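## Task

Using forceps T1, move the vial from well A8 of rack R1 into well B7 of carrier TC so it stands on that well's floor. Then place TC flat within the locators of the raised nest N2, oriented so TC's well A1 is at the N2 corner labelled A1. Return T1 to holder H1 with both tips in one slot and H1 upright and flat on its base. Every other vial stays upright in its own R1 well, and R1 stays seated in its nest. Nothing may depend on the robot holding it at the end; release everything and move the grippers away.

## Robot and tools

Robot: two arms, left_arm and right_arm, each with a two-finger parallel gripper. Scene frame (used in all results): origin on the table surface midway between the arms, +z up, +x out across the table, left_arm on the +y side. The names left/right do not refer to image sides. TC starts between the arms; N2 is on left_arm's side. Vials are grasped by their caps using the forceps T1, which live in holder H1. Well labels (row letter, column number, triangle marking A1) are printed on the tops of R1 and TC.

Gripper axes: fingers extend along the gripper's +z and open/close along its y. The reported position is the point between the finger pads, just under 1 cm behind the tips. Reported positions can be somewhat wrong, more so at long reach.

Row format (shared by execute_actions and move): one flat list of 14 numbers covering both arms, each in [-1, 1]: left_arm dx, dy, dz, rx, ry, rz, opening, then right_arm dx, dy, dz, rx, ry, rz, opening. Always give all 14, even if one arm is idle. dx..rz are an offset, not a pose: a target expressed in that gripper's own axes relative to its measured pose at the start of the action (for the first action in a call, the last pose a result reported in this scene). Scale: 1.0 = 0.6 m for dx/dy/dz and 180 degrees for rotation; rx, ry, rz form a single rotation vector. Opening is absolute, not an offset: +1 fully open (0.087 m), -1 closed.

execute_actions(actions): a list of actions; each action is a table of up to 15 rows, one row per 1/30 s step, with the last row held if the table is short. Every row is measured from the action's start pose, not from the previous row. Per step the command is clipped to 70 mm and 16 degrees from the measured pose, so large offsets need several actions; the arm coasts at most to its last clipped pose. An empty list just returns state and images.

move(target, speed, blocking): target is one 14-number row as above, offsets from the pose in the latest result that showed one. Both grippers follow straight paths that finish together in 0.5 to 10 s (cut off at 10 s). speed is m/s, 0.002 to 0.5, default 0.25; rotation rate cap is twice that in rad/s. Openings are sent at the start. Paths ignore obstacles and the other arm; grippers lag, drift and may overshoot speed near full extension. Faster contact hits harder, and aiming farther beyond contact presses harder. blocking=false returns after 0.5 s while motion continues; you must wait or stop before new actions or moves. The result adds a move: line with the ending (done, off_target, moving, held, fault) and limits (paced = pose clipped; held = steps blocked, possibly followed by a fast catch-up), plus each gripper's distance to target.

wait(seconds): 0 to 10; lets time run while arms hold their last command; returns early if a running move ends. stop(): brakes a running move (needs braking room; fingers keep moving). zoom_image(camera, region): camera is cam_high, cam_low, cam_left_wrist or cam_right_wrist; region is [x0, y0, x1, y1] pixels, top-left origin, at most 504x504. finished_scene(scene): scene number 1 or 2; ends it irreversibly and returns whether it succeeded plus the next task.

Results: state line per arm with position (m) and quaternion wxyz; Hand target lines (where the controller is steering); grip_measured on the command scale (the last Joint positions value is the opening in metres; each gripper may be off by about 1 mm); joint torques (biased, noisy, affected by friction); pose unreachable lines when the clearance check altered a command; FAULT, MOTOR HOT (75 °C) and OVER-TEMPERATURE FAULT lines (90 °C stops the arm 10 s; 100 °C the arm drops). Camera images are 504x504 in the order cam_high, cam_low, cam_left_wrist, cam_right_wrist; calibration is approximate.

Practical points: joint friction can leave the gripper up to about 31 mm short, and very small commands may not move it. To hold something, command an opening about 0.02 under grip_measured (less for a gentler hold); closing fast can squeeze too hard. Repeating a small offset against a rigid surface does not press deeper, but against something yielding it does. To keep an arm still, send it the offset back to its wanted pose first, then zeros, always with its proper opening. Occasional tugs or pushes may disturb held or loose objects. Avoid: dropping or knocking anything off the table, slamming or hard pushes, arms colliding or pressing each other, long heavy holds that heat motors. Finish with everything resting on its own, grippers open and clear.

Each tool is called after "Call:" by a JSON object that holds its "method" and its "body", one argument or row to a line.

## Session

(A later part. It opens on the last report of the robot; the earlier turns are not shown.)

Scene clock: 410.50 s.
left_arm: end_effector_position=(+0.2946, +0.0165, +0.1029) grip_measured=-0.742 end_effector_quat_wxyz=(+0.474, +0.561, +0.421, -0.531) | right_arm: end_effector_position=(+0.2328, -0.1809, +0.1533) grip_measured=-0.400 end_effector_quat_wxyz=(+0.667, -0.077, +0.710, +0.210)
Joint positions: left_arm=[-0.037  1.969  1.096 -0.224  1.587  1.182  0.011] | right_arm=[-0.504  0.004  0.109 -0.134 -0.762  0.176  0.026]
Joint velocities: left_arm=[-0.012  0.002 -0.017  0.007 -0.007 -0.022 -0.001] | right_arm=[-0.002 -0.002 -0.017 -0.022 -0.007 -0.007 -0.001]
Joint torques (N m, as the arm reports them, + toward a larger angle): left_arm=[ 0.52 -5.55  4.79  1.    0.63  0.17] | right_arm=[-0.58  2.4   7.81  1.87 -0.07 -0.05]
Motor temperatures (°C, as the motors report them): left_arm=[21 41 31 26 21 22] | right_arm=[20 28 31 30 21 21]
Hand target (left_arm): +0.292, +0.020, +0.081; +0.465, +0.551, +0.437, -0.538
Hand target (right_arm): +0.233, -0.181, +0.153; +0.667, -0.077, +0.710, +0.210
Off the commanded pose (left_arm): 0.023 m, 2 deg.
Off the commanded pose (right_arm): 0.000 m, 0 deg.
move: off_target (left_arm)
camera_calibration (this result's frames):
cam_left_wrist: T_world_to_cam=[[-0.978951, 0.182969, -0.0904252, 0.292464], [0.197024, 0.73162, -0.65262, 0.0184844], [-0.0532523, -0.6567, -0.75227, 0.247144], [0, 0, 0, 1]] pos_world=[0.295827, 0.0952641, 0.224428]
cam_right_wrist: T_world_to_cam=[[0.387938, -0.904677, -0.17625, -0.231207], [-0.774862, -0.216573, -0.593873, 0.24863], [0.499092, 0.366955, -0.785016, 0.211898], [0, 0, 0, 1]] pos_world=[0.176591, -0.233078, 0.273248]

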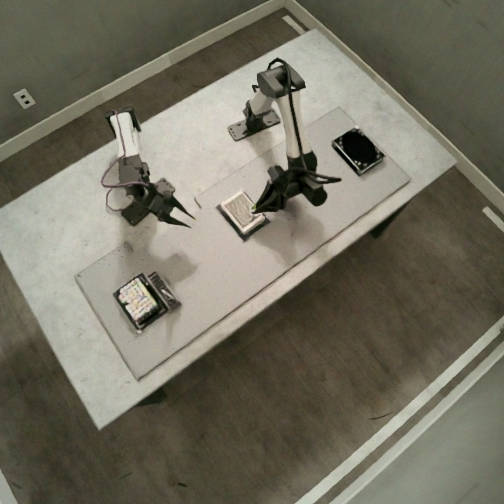

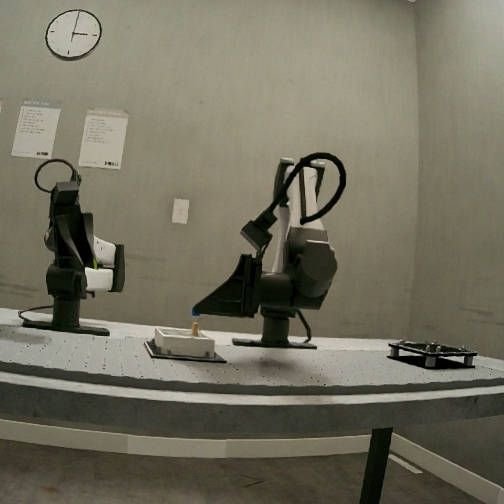

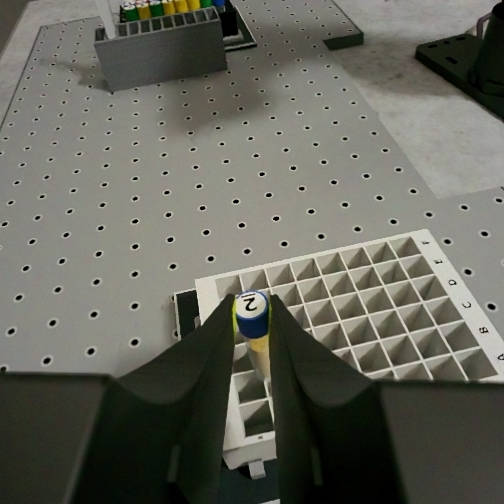

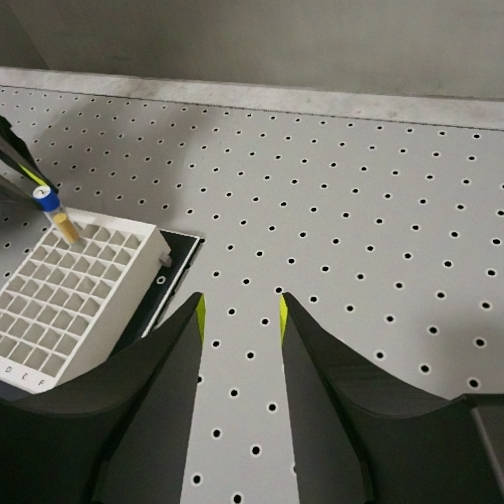

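Call:
{"method": "move", "body": {
  "target": [-0.04,0,0,-0.22,0,0,-0.82,0,0,0,0,0,0,-0.4],
  "speed": 0.05
}}

Call:
{"method": "zoom_image", "body": {
  "camera": "cam_right_wrist",
  "region": [0,150,150,300]
}}

Scene clock: 418.17 s.
left_arm: end_effector_position=(+0.2996, +0.0172, +0.1206) grip_measured=-0.742 end_effector_quat_wxyz=(+0.636, +0.374, +0.575, -0.354) | right_arm: end_effector_position=(+0.2328, -0.1809, +0.1533) grip_measured=-0.400 end_effector_quat_wxyz=(+0.667, -0.077, +0.710, +0.210)
Joint positions: left_arm=[-0.185  1.766  0.411  1.434  0.745  0.015  0.011] | right_arm=[-0.504  0.004  0.109 -0.134 -0.762  0.176  0.026]
Joint velocities: left_arm=[-0.022  0.002  0.007 -0.037 -0.037  0.139  0.   ] | right_arm=[ 0.007  0.002 -0.002 -0.051  0.081  0.022  0.   ]
Joint torques (N m, as the arm reports them, + toward a larger angle): left_arm=[-0.83 -7.54  2.98  1.7   0.12  0.  ] | right_arm=[-0.58  2.51  7.84  1.85 -0.14 -0.1 ]
Motor temperatures (°C, as the motors report them): left_arm=[21 41 31 27 21 22] | right_arm=[20 28 31 30 21 21]
Hand target (left_arm): +0.292, +0.016, +0.121; +0.634, +0.374, +0.575, -0.356
Hand target (right_arm): +0.233, -0.181, +0.153; +0.667, -0.077, +0.710, +0.210
Off the commanded pose (left_arm): 0.009 m, 1 deg.
Off the commanded pose (right_arm): 0.000 m, 0 deg.
move: done
camera_calibration (this result's frames):
cam_left_wrist: T_world_to_cam=[[-0.874279, -0.479772, -0.0738627, 0.27684], [-0.304868, 0.661101, -0.685567, 0.184152], [0.377746, -0.576858, -0.724253, 0.127364], [0, 0, 0, 1]] pos_world=[0.250066, 0.0845476, 0.23894]
cam_right_wrist: T_world_to_cam=[[0.387938, -0.904677, -0.17625, -0.231207], [-0.774862, -0.216573, -0.593873, 0.24863], [0.499092, 0.366955, -0.785016, 0.211898], [0, 0, 0, 1]] pos_world=[0.176591, -0.233078, 0.273248]

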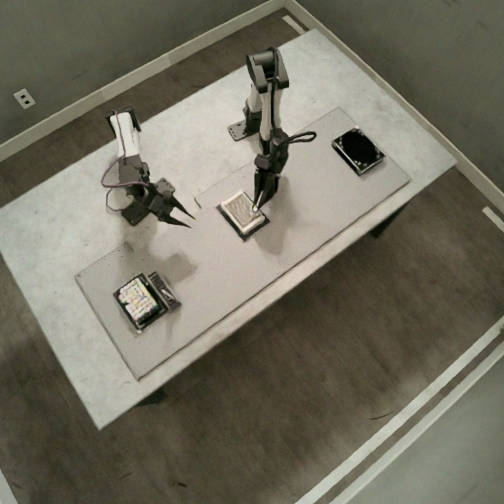

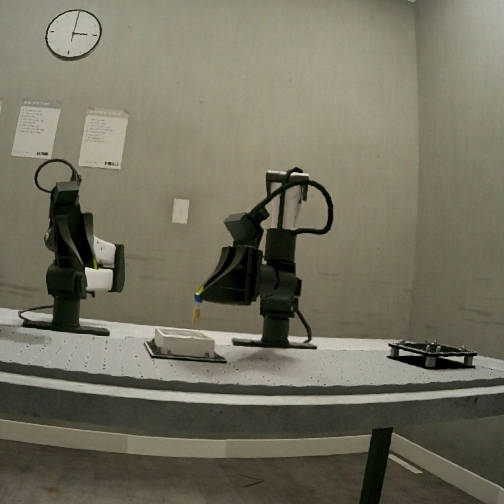

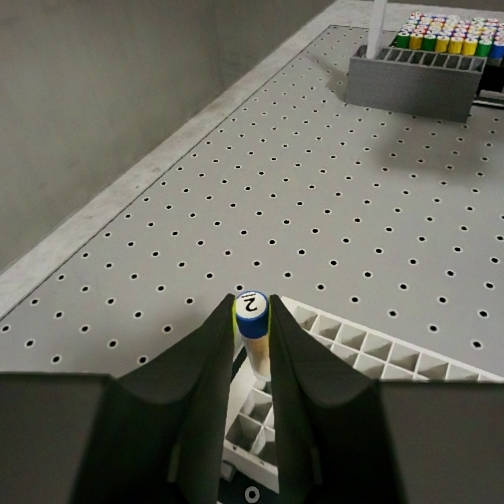

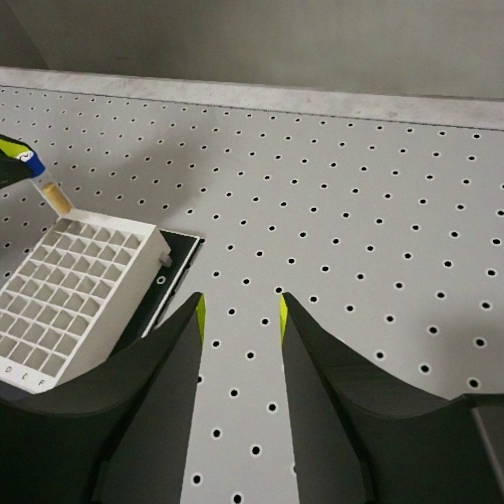

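Region (0, 150, 150, 300) of cam_right_wrist's 504x504 image, scaled by 3.360, with more detail than that image has.

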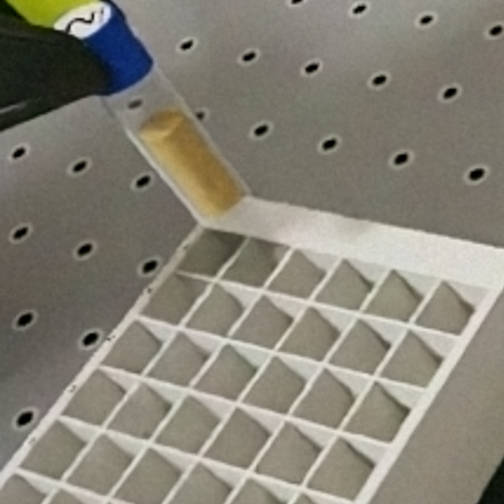

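Call:
{"method": "move", "body": {
  "target": [0.018,-0.016,-0.017,0,0.013,-0.025,-0.82,0,0,0,0,0,0,-0.4],
  "speed": 0.03
}}

Call:
{"method": "zoom_image", "body": {
  "camera": "cam_right_wrist",
  "region": [0,150,150,300]
}}

Call:
{"method": "zoom_image", "body": {
  "camera": "cam_left_wrist",
  "region": [170,270,350,450]
}}

Scene clock: 420.70 s.
left_arm: end_effector_position=(+0.2941, +0.0184, +0.1122) grip_measured=-0.742 end_effector_quat_wxyz=(+0.620, +0.362, +0.592, -0.365) | right_arm: end_effector_position=(+0.2328, -0.1809, +0.1533) grip_measured=-0.400 end_effector_quat_wxyz=(+0.667, -0.077, +0.710, +0.210)
Joint positions: left_arm=[-0.185  1.766  0.393  1.421  0.743 -0.016  0.011] | right_arm=[-0.504  0.004  0.109 -0.134 -0.762  0.176  0.026]
Joint velocities: left_arm=[-0.017 -0.002 -0.007  0.037  0.007 -0.022  0.   ] | right_arm=[-0.002  0.002  0.002  0.037 -0.022  0.007  0.001]
Joint torques (N m, as the arm reports them, + toward a larger angle): left_arm=[ 0.38 -7.53  2.99  1.52  0.22 -0.06] | right_arm=[-0.5   2.37  7.86  1.83 -0.1  -0.06]
Motor temperatures (°C, as the motors report them): left_arm=[21 41 30 27 20 22] | right_arm=[20 28 31 30 21 21]
Hand target (left_arm): +0.288, +0.021, +0.108; +0.610, +0.358, +0.602, -0.371
Hand target (right_arm): +0.233, -0.181, +0.153; +0.667, -0.077, +0.710, +0.210
Off the commanded pose (left_arm): 0.008 m, 2 deg.
Off the commanded pose (right_arm): 0.000 m, 0 deg.
move: done
camera_calibration (this result's frames):
cam_left_wrist: T_world_to_cam=[[-0.876631, -0.480691, -0.0213164, 0.266806], [-0.344377, 0.657744, -0.669909, 0.185822], [0.33604, -0.579922, -0.742137, 0.138378], [0, 0, 0, 1]] pos_world=[0.251383, 0.0862768, 0.232867]
cam_right_wrist: T_world_to_cam=[[0.387938, -0.904677, -0.17625, -0.231207], [-0.774862, -0.216573, -0.593873, 0.24863], [0.499092, 0.366955, -0.785016, 0.211898], [0, 0, 0, 1]] pos_world=[0.176591, -0.233078, 0.273248]

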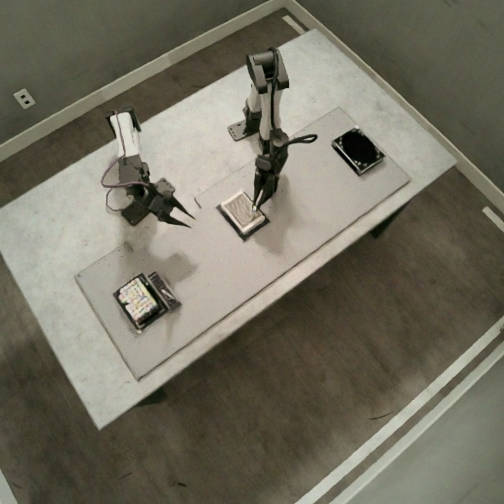

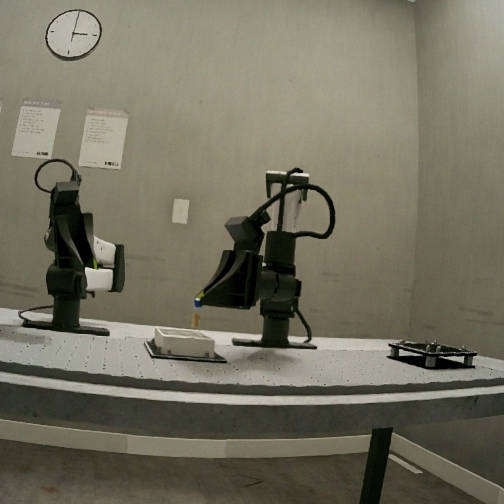

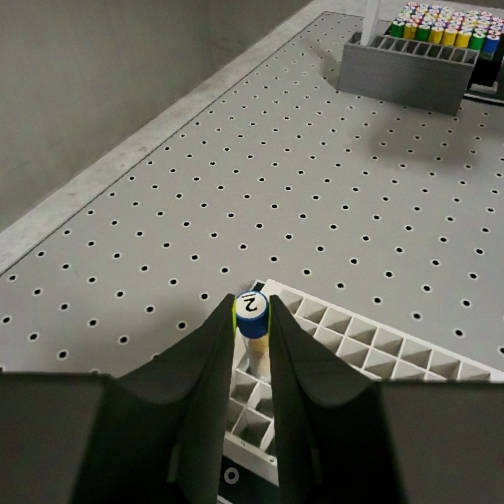

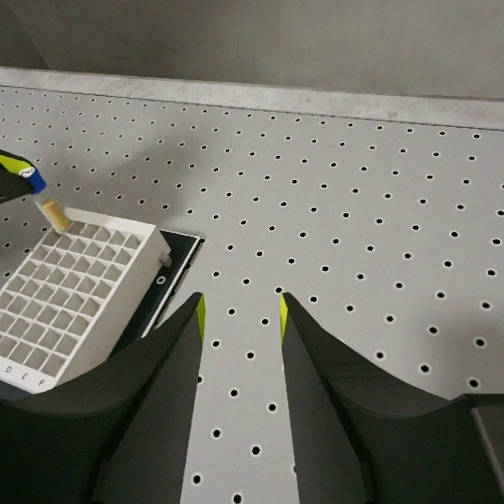

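Region (0, 150, 150, 300) of cam_right_wrist's 504x504 image, scaled by 3.360, with more detail than that image has.

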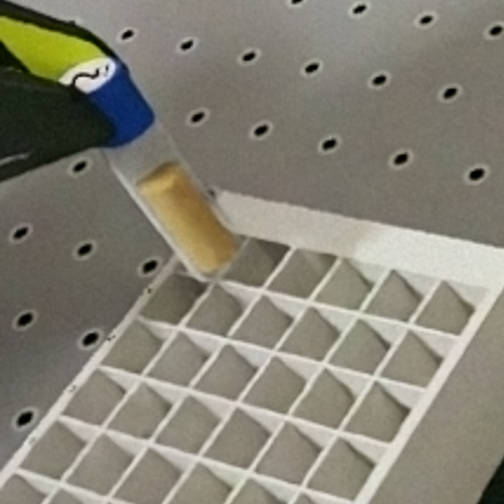

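Region (170, 270, 350, 450) of cam_left_wrist's 504x504 image, scaled by 2.800, with more detail than that image has.

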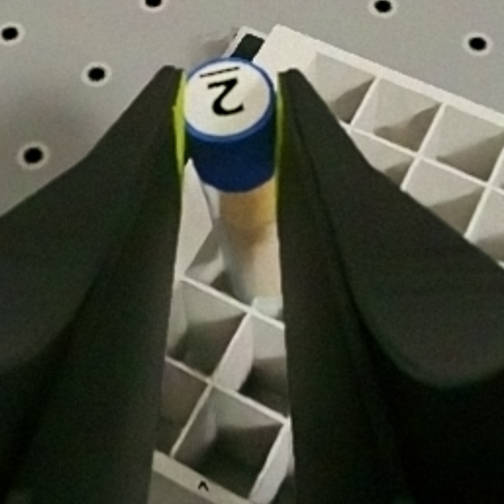

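Descending should continue shifting −x; add bias.

Call:
{"method": "move", "body": {
  "target": [0.04,-0.012,-0.014,0,0,0,-0.82,0,0,0,0,0,0,-0.4],
  "speed": 0.015
}}

Call:
{"method": "zoom_image", "body": {
  "camera": "cam_right_wrist",
  "region": [0,150,150,300]
}}

Call:
{"method": "zoom_image", "body": {
  "camera": "cam_left_wrist",
  "region": [170,270,350,450]
}}

Scene clock: 423.30 s.
left_arm: end_effector_position=(+0.2905, +0.0196, +0.1040) grip_measured=-0.742 end_effector_quat_wxyz=(+0.630, +0.365, +0.582, -0.363) | right_arm: end_effector_position=(+0.2328, -0.1809, +0.1533) grip_measured=-0.400 end_effector_quat_wxyz=(+0.667, -0.077, +0.710, +0.210)
Joint positions: left_arm=[-0.185  1.841  0.366  1.553  0.743 -0.016  0.011] | right_arm=[-0.504  0.004  0.109 -0.134 -0.762  0.176  0.026]
Joint velocities: left_arm=[-0.002 -0.017 -0.002 -0.007 -0.081 -0.037  0.001] | right_arm=[ 0.002  0.002  0.017  0.007  0.007  0.051 -0.001]
Joint torques (N m, as the arm reports them, + toward a larger angle): left_arm=[ 0.07 -4.1   2.34  1.73  0.16  0.1 ] | right_arm=[-0.61  2.53  7.89  1.84 -0.11 -0.08]
Motor temperatures (°C, as the motors report them): left_arm=[21 40 30 28 20 22] | right_arm=[20 28 31 30 21 21]
Hand target (left_arm): +0.285, +0.022, +0.089; +0.616, +0.365, +0.596, -0.364
Hand target (right_arm): +0.233, -0.181, +0.153; +0.667, -0.077, +0.710, +0.210
Off the commanded pose (left_arm): 0.017 m, 2 deg.
Off the commanded pose (right_arm): 0.000 m, 0 deg.
joint sent to its limit (left arm) — the command would take joint 4 (wrist pitch) past its upper limit, so that joint was sent only as far as its limit.
move: off_target (left_arm)
camera_calibration (this result's frames):
cam_left_wrist: T_world_to_cam=[[-0.875951, -0.48066, -0.0409283, 0.265921], [-0.325343, 0.651277, -0.685558, 0.17448], [0.356177, -0.5872, -0.726866, 0.126838], [0, 0, 0, 1]] pos_world=[0.244522, 0.0886623, 0.222694]
cam_right_wrist: T_world_to_cam=[[0.387938, -0.904677, -0.17625, -0.231207], [-0.774862, -0.216573, -0.593873, 0.24863], [0.499092, 0.366955, -0.785016, 0.211898], [0, 0, 0, 1]] pos_world=[0.176591, -0.233078, 0.273248]

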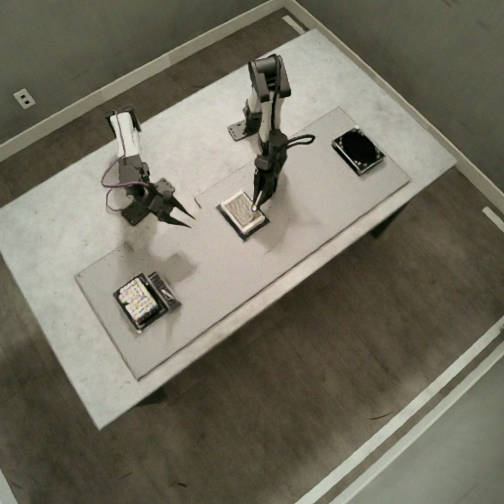

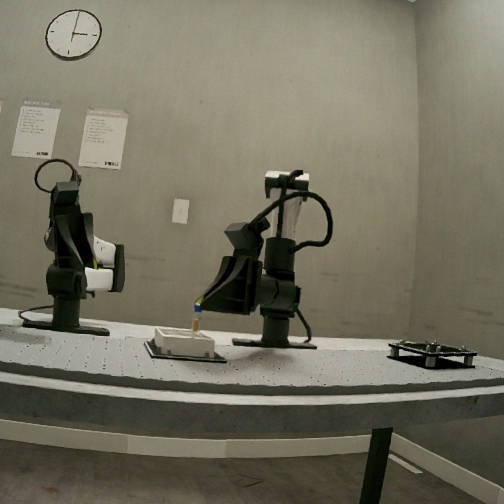

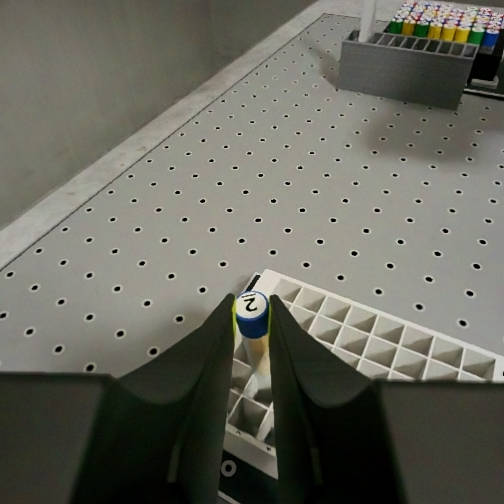

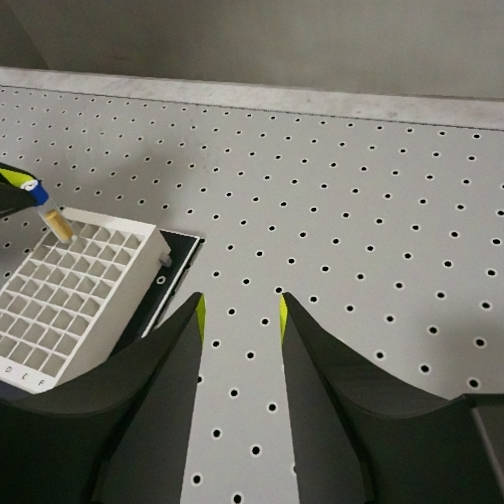

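Region (0, 150, 150, 300) of cam_right_wrist's 504x504 image, scaled by 3.360, with more detail than that image has.

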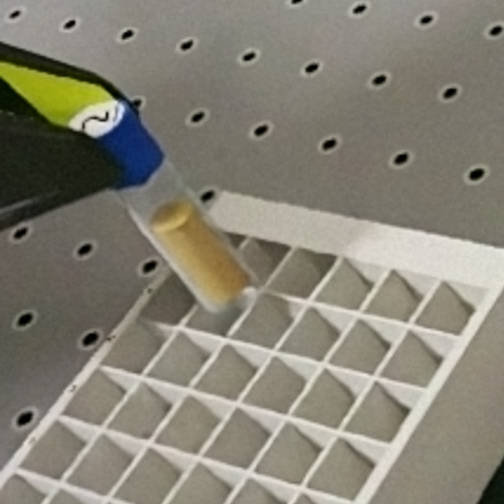

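Region (170, 270, 350, 450) of cam_left_wrist's 504x504 image, scaled by 2.800, with more detail than that image has.

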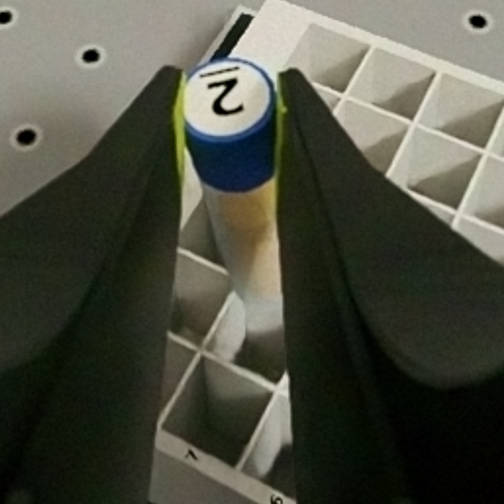

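Call:
{"method": "move", "body": {
  "target": [-0.012,-0.004,-0.024,0.06,0,0,-0.82,0,0,0,0,0,0,-0.4],
  "speed": 0.03
}}

Call:
{"method": "zoom_image", "body": {
  "camera": "cam_right_wrist",
  "region": [0,150,150,300]
}}

Call:
{"method": "zoom_image", "body": {
  "camera": "cam_left_wrist",
  "region": [170,270,350,450]
}}

Scene clock: 427.47 s.
left_arm: end_effector_position=(+0.2758, +0.0296, +0.1063) grip_measured=-0.742 end_effector_quat_wxyz=(+0.592, +0.424, +0.545, -0.416) | right_arm: end_effector_position=(+0.2328, -0.1809, +0.1533) grip_measured=-0.400 end_effector_quat_wxyz=(+0.667, -0.077, +0.710, +0.210)
Joint positions: left_arm=[-0.081  1.841  0.403  1.528  1.037 -0.029  0.011] | right_arm=[-0.504  0.004  0.109 -0.134 -0.762  0.176  0.026]
Joint velocities: left_arm=[-0.002  0.022 -0.022 -0.095  0.007 -0.007  0.001] | right_arm=[ 0.007 -0.002 -0.007 -0.007 -0.066 -0.007 -0.001]
Joint torques (N m, as the arm reports them, + toward a larger angle): left_arm=[ 0.98 -6.76  5.94  1.38  0.18 -0.08] | right_arm=[-0.5   2.42  7.84  1.85 -0.09 -0.07]
Motor temperatures (°C, as the motors report them): left_arm=[21 39 30 28 20 22] | right_arm=[20 27 31 31 21 21]
Hand target (left_arm): +0.281, +0.032, +0.110; +0.592, +0.422, +0.545, -0.417
Hand target (right_arm): +0.233, -0.181, +0.153; +0.667, -0.077, +0.710, +0.210
Off the commanded pose (left_arm): 0.007 m, 0 deg.
Off the commanded pose (right_arm): 0.000 m, 0 deg.
move: done
camera_calibration (this result's frames):
cam_left_wrist: T_world_to_cam=[[-0.950397, -0.306277, -0.0542268, 0.27466], [-0.190362, 0.710629, -0.677325, 0.124967], [0.245984, -0.633405, -0.733683, 0.172168], [0, 0, 0, 1]] pos_world=[0.242475, 0.104369, 0.225854]
cam_right_wrist: T_world_to_cam=[[0.387938, -0.904677, -0.17625, -0.231207], [-0.774862, -0.216573, -0.593873, 0.24863], [0.499092, 0.366955, -0.785016, 0.211898], [0, 0, 0, 1]] pos_world=[0.176591, -0.233078, 0.273248]

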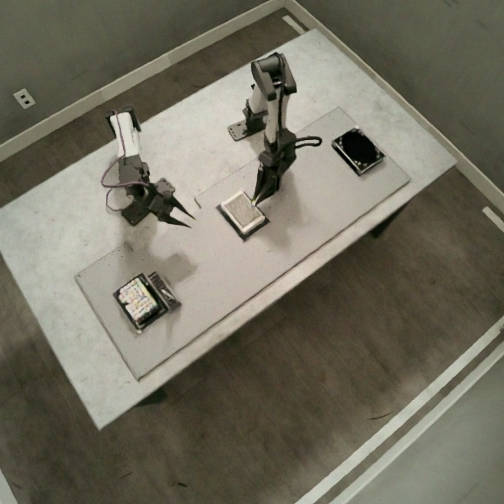

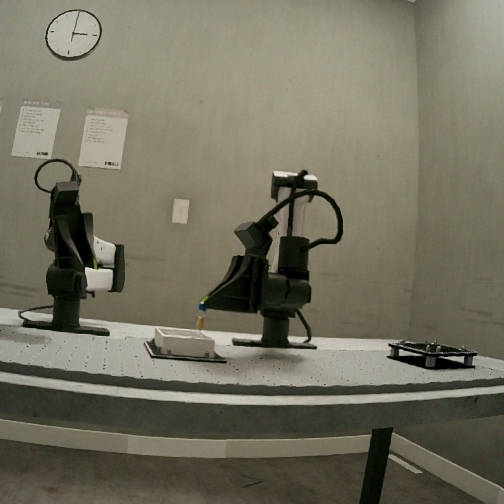

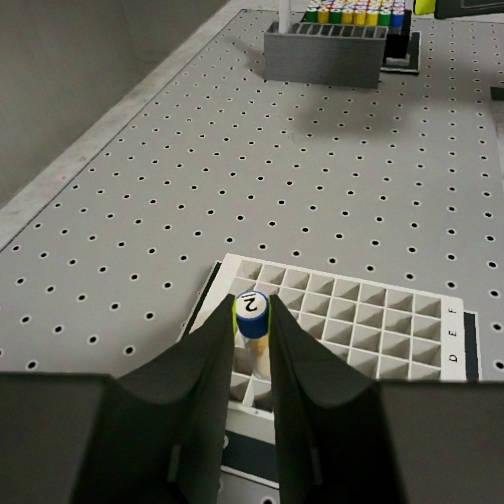

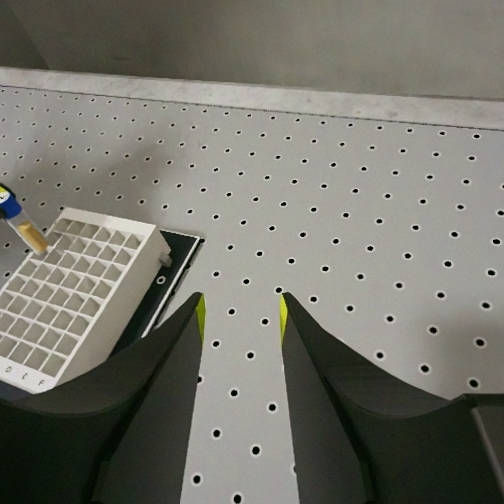

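Region (0, 150, 150, 300) of cam_right_wrist's 504x504 image, scaled by 3.360, with more detail than that image has.

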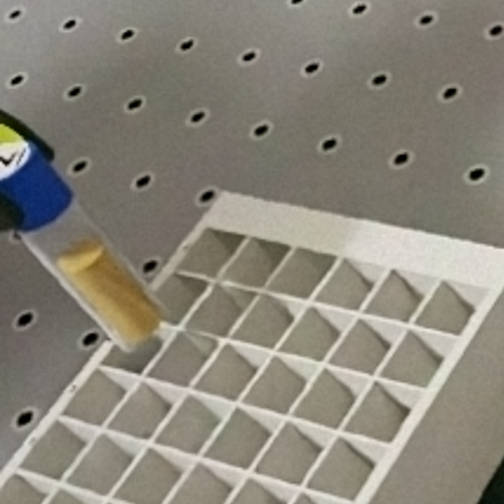

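Region (170, 270, 350, 450) of cam_left_wrist's 504x504 image, scaled by 2.800, with more detail than that image has.

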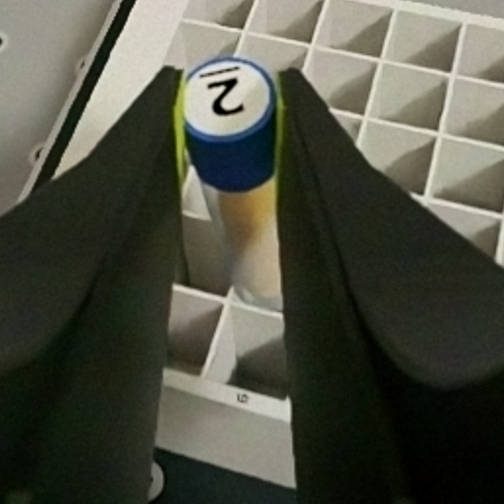

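Call:
{"method": "move", "body": {
  "target": [-0.004,0.017,0.014,0,0,0,-0.82,0,0,0,0,0,0,-0.4],
  "speed": 0.02
}}

Call:
{"method": "zoom_image", "body": {
  "camera": "cam_right_wrist",
  "region": [0,150,150,300]
}}

Call:
{"method": "zoom_image", "body": {
  "camera": "cam_left_wrist",
  "region": [170,270,350,450]
}}

Scene clock: 428.90 s.
left_arm: end_effector_position=(+0.2844, +0.0276, +0.1119) grip_measured=-0.742 end_effector_quat_wxyz=(+0.596, +0.425, +0.541, -0.413) | right_arm: end_effector_position=(+0.2328, -0.1809, +0.1533) grip_measured=-0.400 end_effector_quat_wxyz=(+0.667, -0.077, +0.710, +0.210)
Joint positions: left_arm=[-0.081  1.841  0.439  1.505  1.036 -0.029  0.011] | right_arm=[-0.504  0.004  0.109 -0.134 -0.762  0.176  0.026]
Joint velocities: left_arm=[-0.007  0.002 -0.007 -0.022  0.066  0.066 -0.   ] | right_arm=[-0.002  0.002 -0.012  0.022 -0.022 -0.007 -0.   ]
Joint torques (N m, as the arm reports them, + toward a larger angle): left_arm=[-0.4  -5.69  6.11  1.39  0.07  0.04] | right_arm=[-0.55  2.35  7.88  1.84 -0.09 -0.08]
Motor temperatures (°C, as the motors report them): left_arm=[21 39 30 28 20 22] | right_arm=[20 27 31 31 21 21]
Hand target (left_arm): +0.288, +0.025, +0.110; +0.592, +0.424, +0.545, -0.415
Hand target (right_arm): +0.233, -0.181, +0.153; +0.667, -0.077, +0.710, +0.210
Off the commanded pose (left_arm): 0.005 m, 1 deg.
Off the commanded pose (right_arm): 0.000 m, 0 deg.
move: done
camera_calibration (this result's frames):
cam_left_wrist: T_world_to_cam=[[-0.949319, -0.307539, -0.0649034, 0.283494], [-0.182867, 0.708357, -0.681755, 0.13019], [0.255641, -0.635334, -0.728696, 0.169626], [0, 0, 0, 1]] pos_world=[0.249571, 0.102733, 0.230763]
cam_right_wrist: T_world_to_cam=[[0.387938, -0.904677, -0.17625, -0.231207], [-0.774862, -0.216573, -0.593873, 0.24863], [0.499092, 0.366955, -0.785016, 0.211898], [0, 0, 0, 1]] pos_world=[0.176591, -0.233078, 0.273248]

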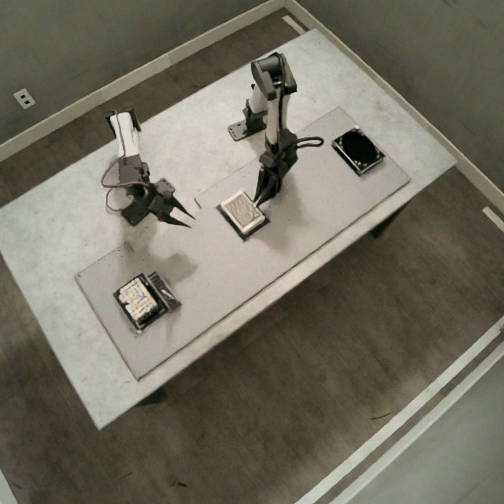

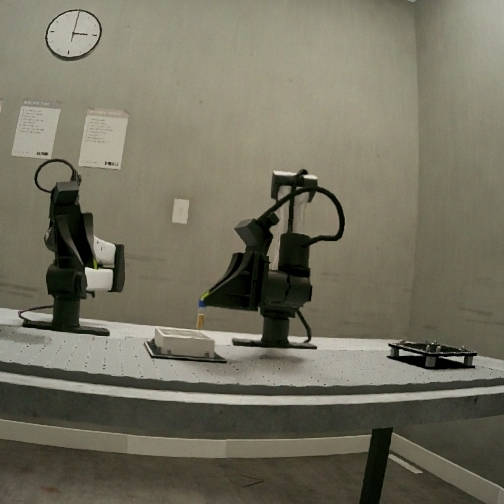

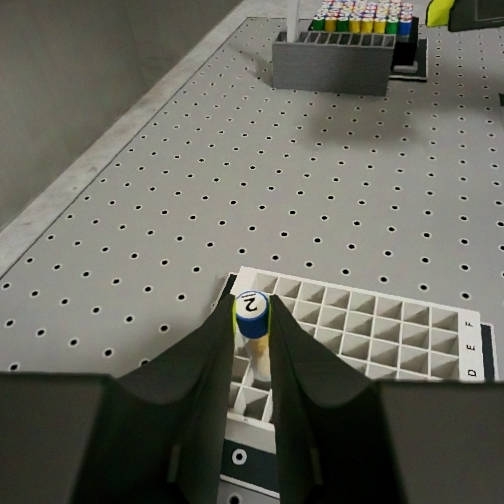

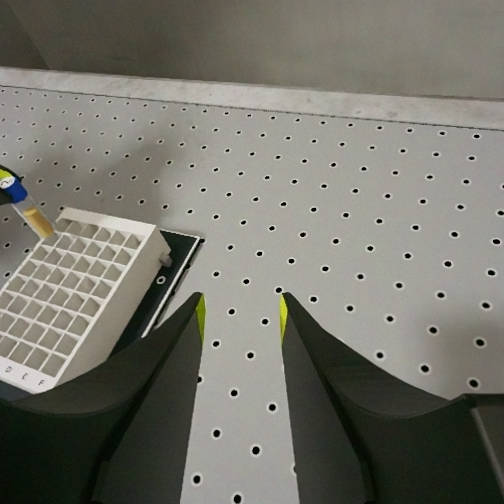

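Region (0, 150, 150, 300) of cam_right_wrist's 504x504 image, scaled by 3.360, with more detail than that image has.

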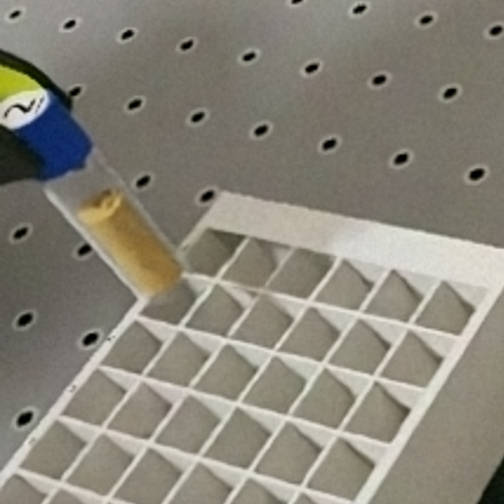

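Region (170, 270, 350, 450) of cam_left_wrist's 504x504 image, scaled by 2.800, with more detail than that image has.

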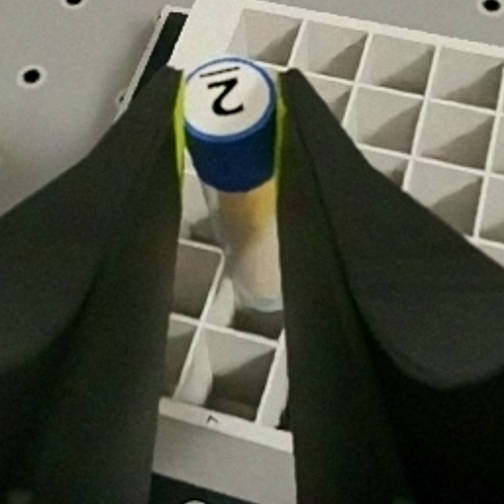

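Call:
{"method": "move", "body": {
  "target": [0.04,0.002,0.01,0,0,0,-0.82,0,0,0,0,0,0,-0.4],
  "speed": 0.015
}}

Call:
{"method": "zoom_image", "body": {
  "camera": "cam_right_wrist",
  "region": [0,150,150,300]
}}

Call:
{"method": "zoom_image", "body": {
  "camera": "cam_left_wrist",
  "region": [170,270,350,450]
}}

Scene clock: 431.17 s.
left_arm: end_effector_position=(+0.2865, +0.0263, +0.0979) grip_measured=-0.742 end_effector_quat_wxyz=(+0.597, +0.427, +0.543, -0.408) | right_arm: end_effector_position=(+0.2328, -0.1809, +0.1533) grip_measured=-0.400 end_effector_quat_wxyz=(+0.667, -0.077, +0.710, +0.210)
Joint positions: left_arm=[-0.087  1.91   0.439  1.559  1.024 -0.009  0.011] | right_arm=[-0.504  0.004  0.109 -0.134 -0.762  0.176  0.026]
Joint velocities: left_arm=[-0.002  0.007 -0.022 -0.037 -0.022 -0.007  0.   ] | right_arm=[-0.007 -0.007  0.002 -0.037  0.007  0.007 -0.001]
Joint torques (N m, as the arm reports them, + toward a larger angle): left_arm=[-0.91 -3.66  5.97  1.52  0.08  0.2 ] | right_arm=[-0.49  2.39  7.84  1.84 -0.1  -0.07]
Motor temperatures (°C, as the motors report them): left_arm=[21 39 30 28 20 22] | right_arm=[20 27 31 31 21 21]
Hand target (left_arm): +0.289, +0.022, +0.089; +0.591, +0.429, +0.546, -0.410
Hand target (right_arm): +0.233, -0.181, +0.153; +0.667, -0.077, +0.710, +0.210
Off the commanded pose (left_arm): 0.011 m, 1 deg.
Off the commanded pose (right_arm): 0.000 m, 0 deg.
joint sent to its limit (left arm) — the command would take joint 4 (wrist pitch) past its upper limit, so that joint was sent only as far as its limit.
move: off_target (left_arm)
camera_calibration (this result's frames):
cam_left_wrist: T_world_to_cam=[[-0.946945, -0.313283, -0.0717532, 0.284321], [-0.184493, 0.712672, -0.676801, 0.121828], [0.263167, -0.627656, -0.73266, 0.15604], [0, 0, 0, 1]] pos_world=[0.250649, 0.100189, 0.217179]
cam_right_wrist: T_world_to_cam=[[0.387938, -0.904677, -0.17625, -0.231207], [-0.774862, -0.216573, -0.593873, 0.24863], [0.499092, 0.366955, -0.785016, 0.211898], [0, 0, 0, 1]] pos_world=[0.176591, -0.233078, 0.273248]

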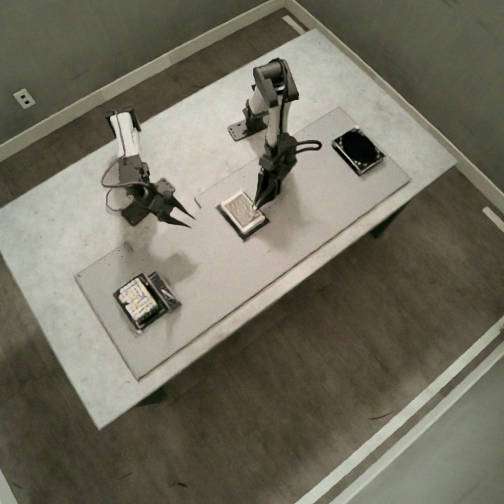

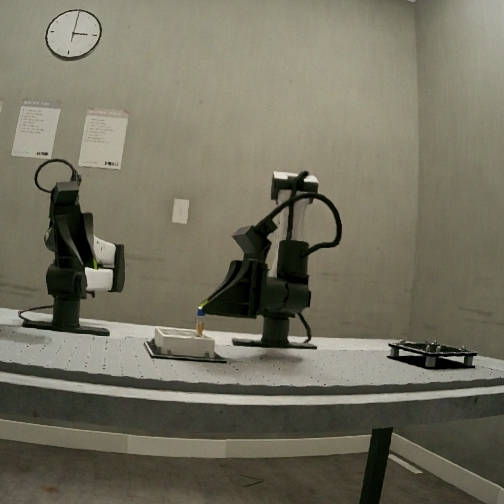

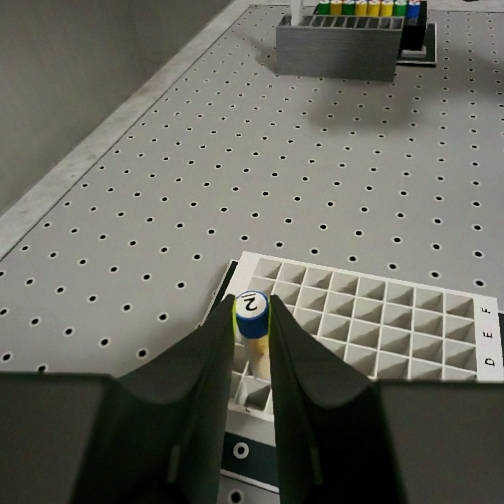

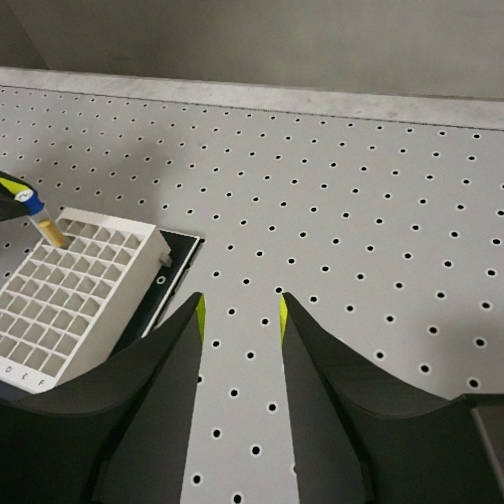

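Region (0, 150, 150, 300) of cam_right_wrist's 504x504 image, scaled by 3.360, with more detail than that image has.

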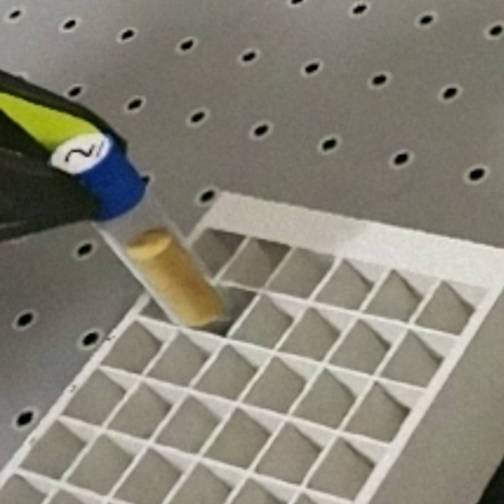

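Region (170, 270, 350, 450) of cam_left_wrist's 504x504 image, scaled by 2.800, with more detail than that image has.

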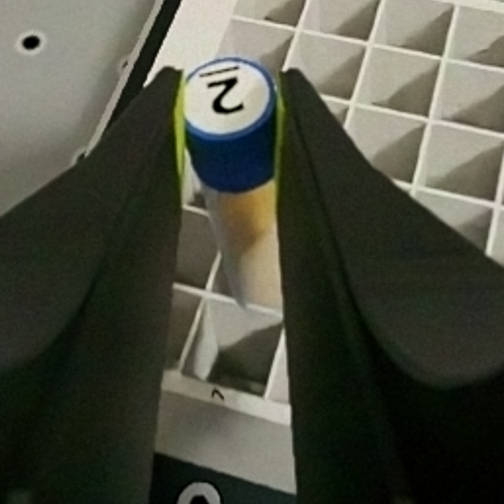

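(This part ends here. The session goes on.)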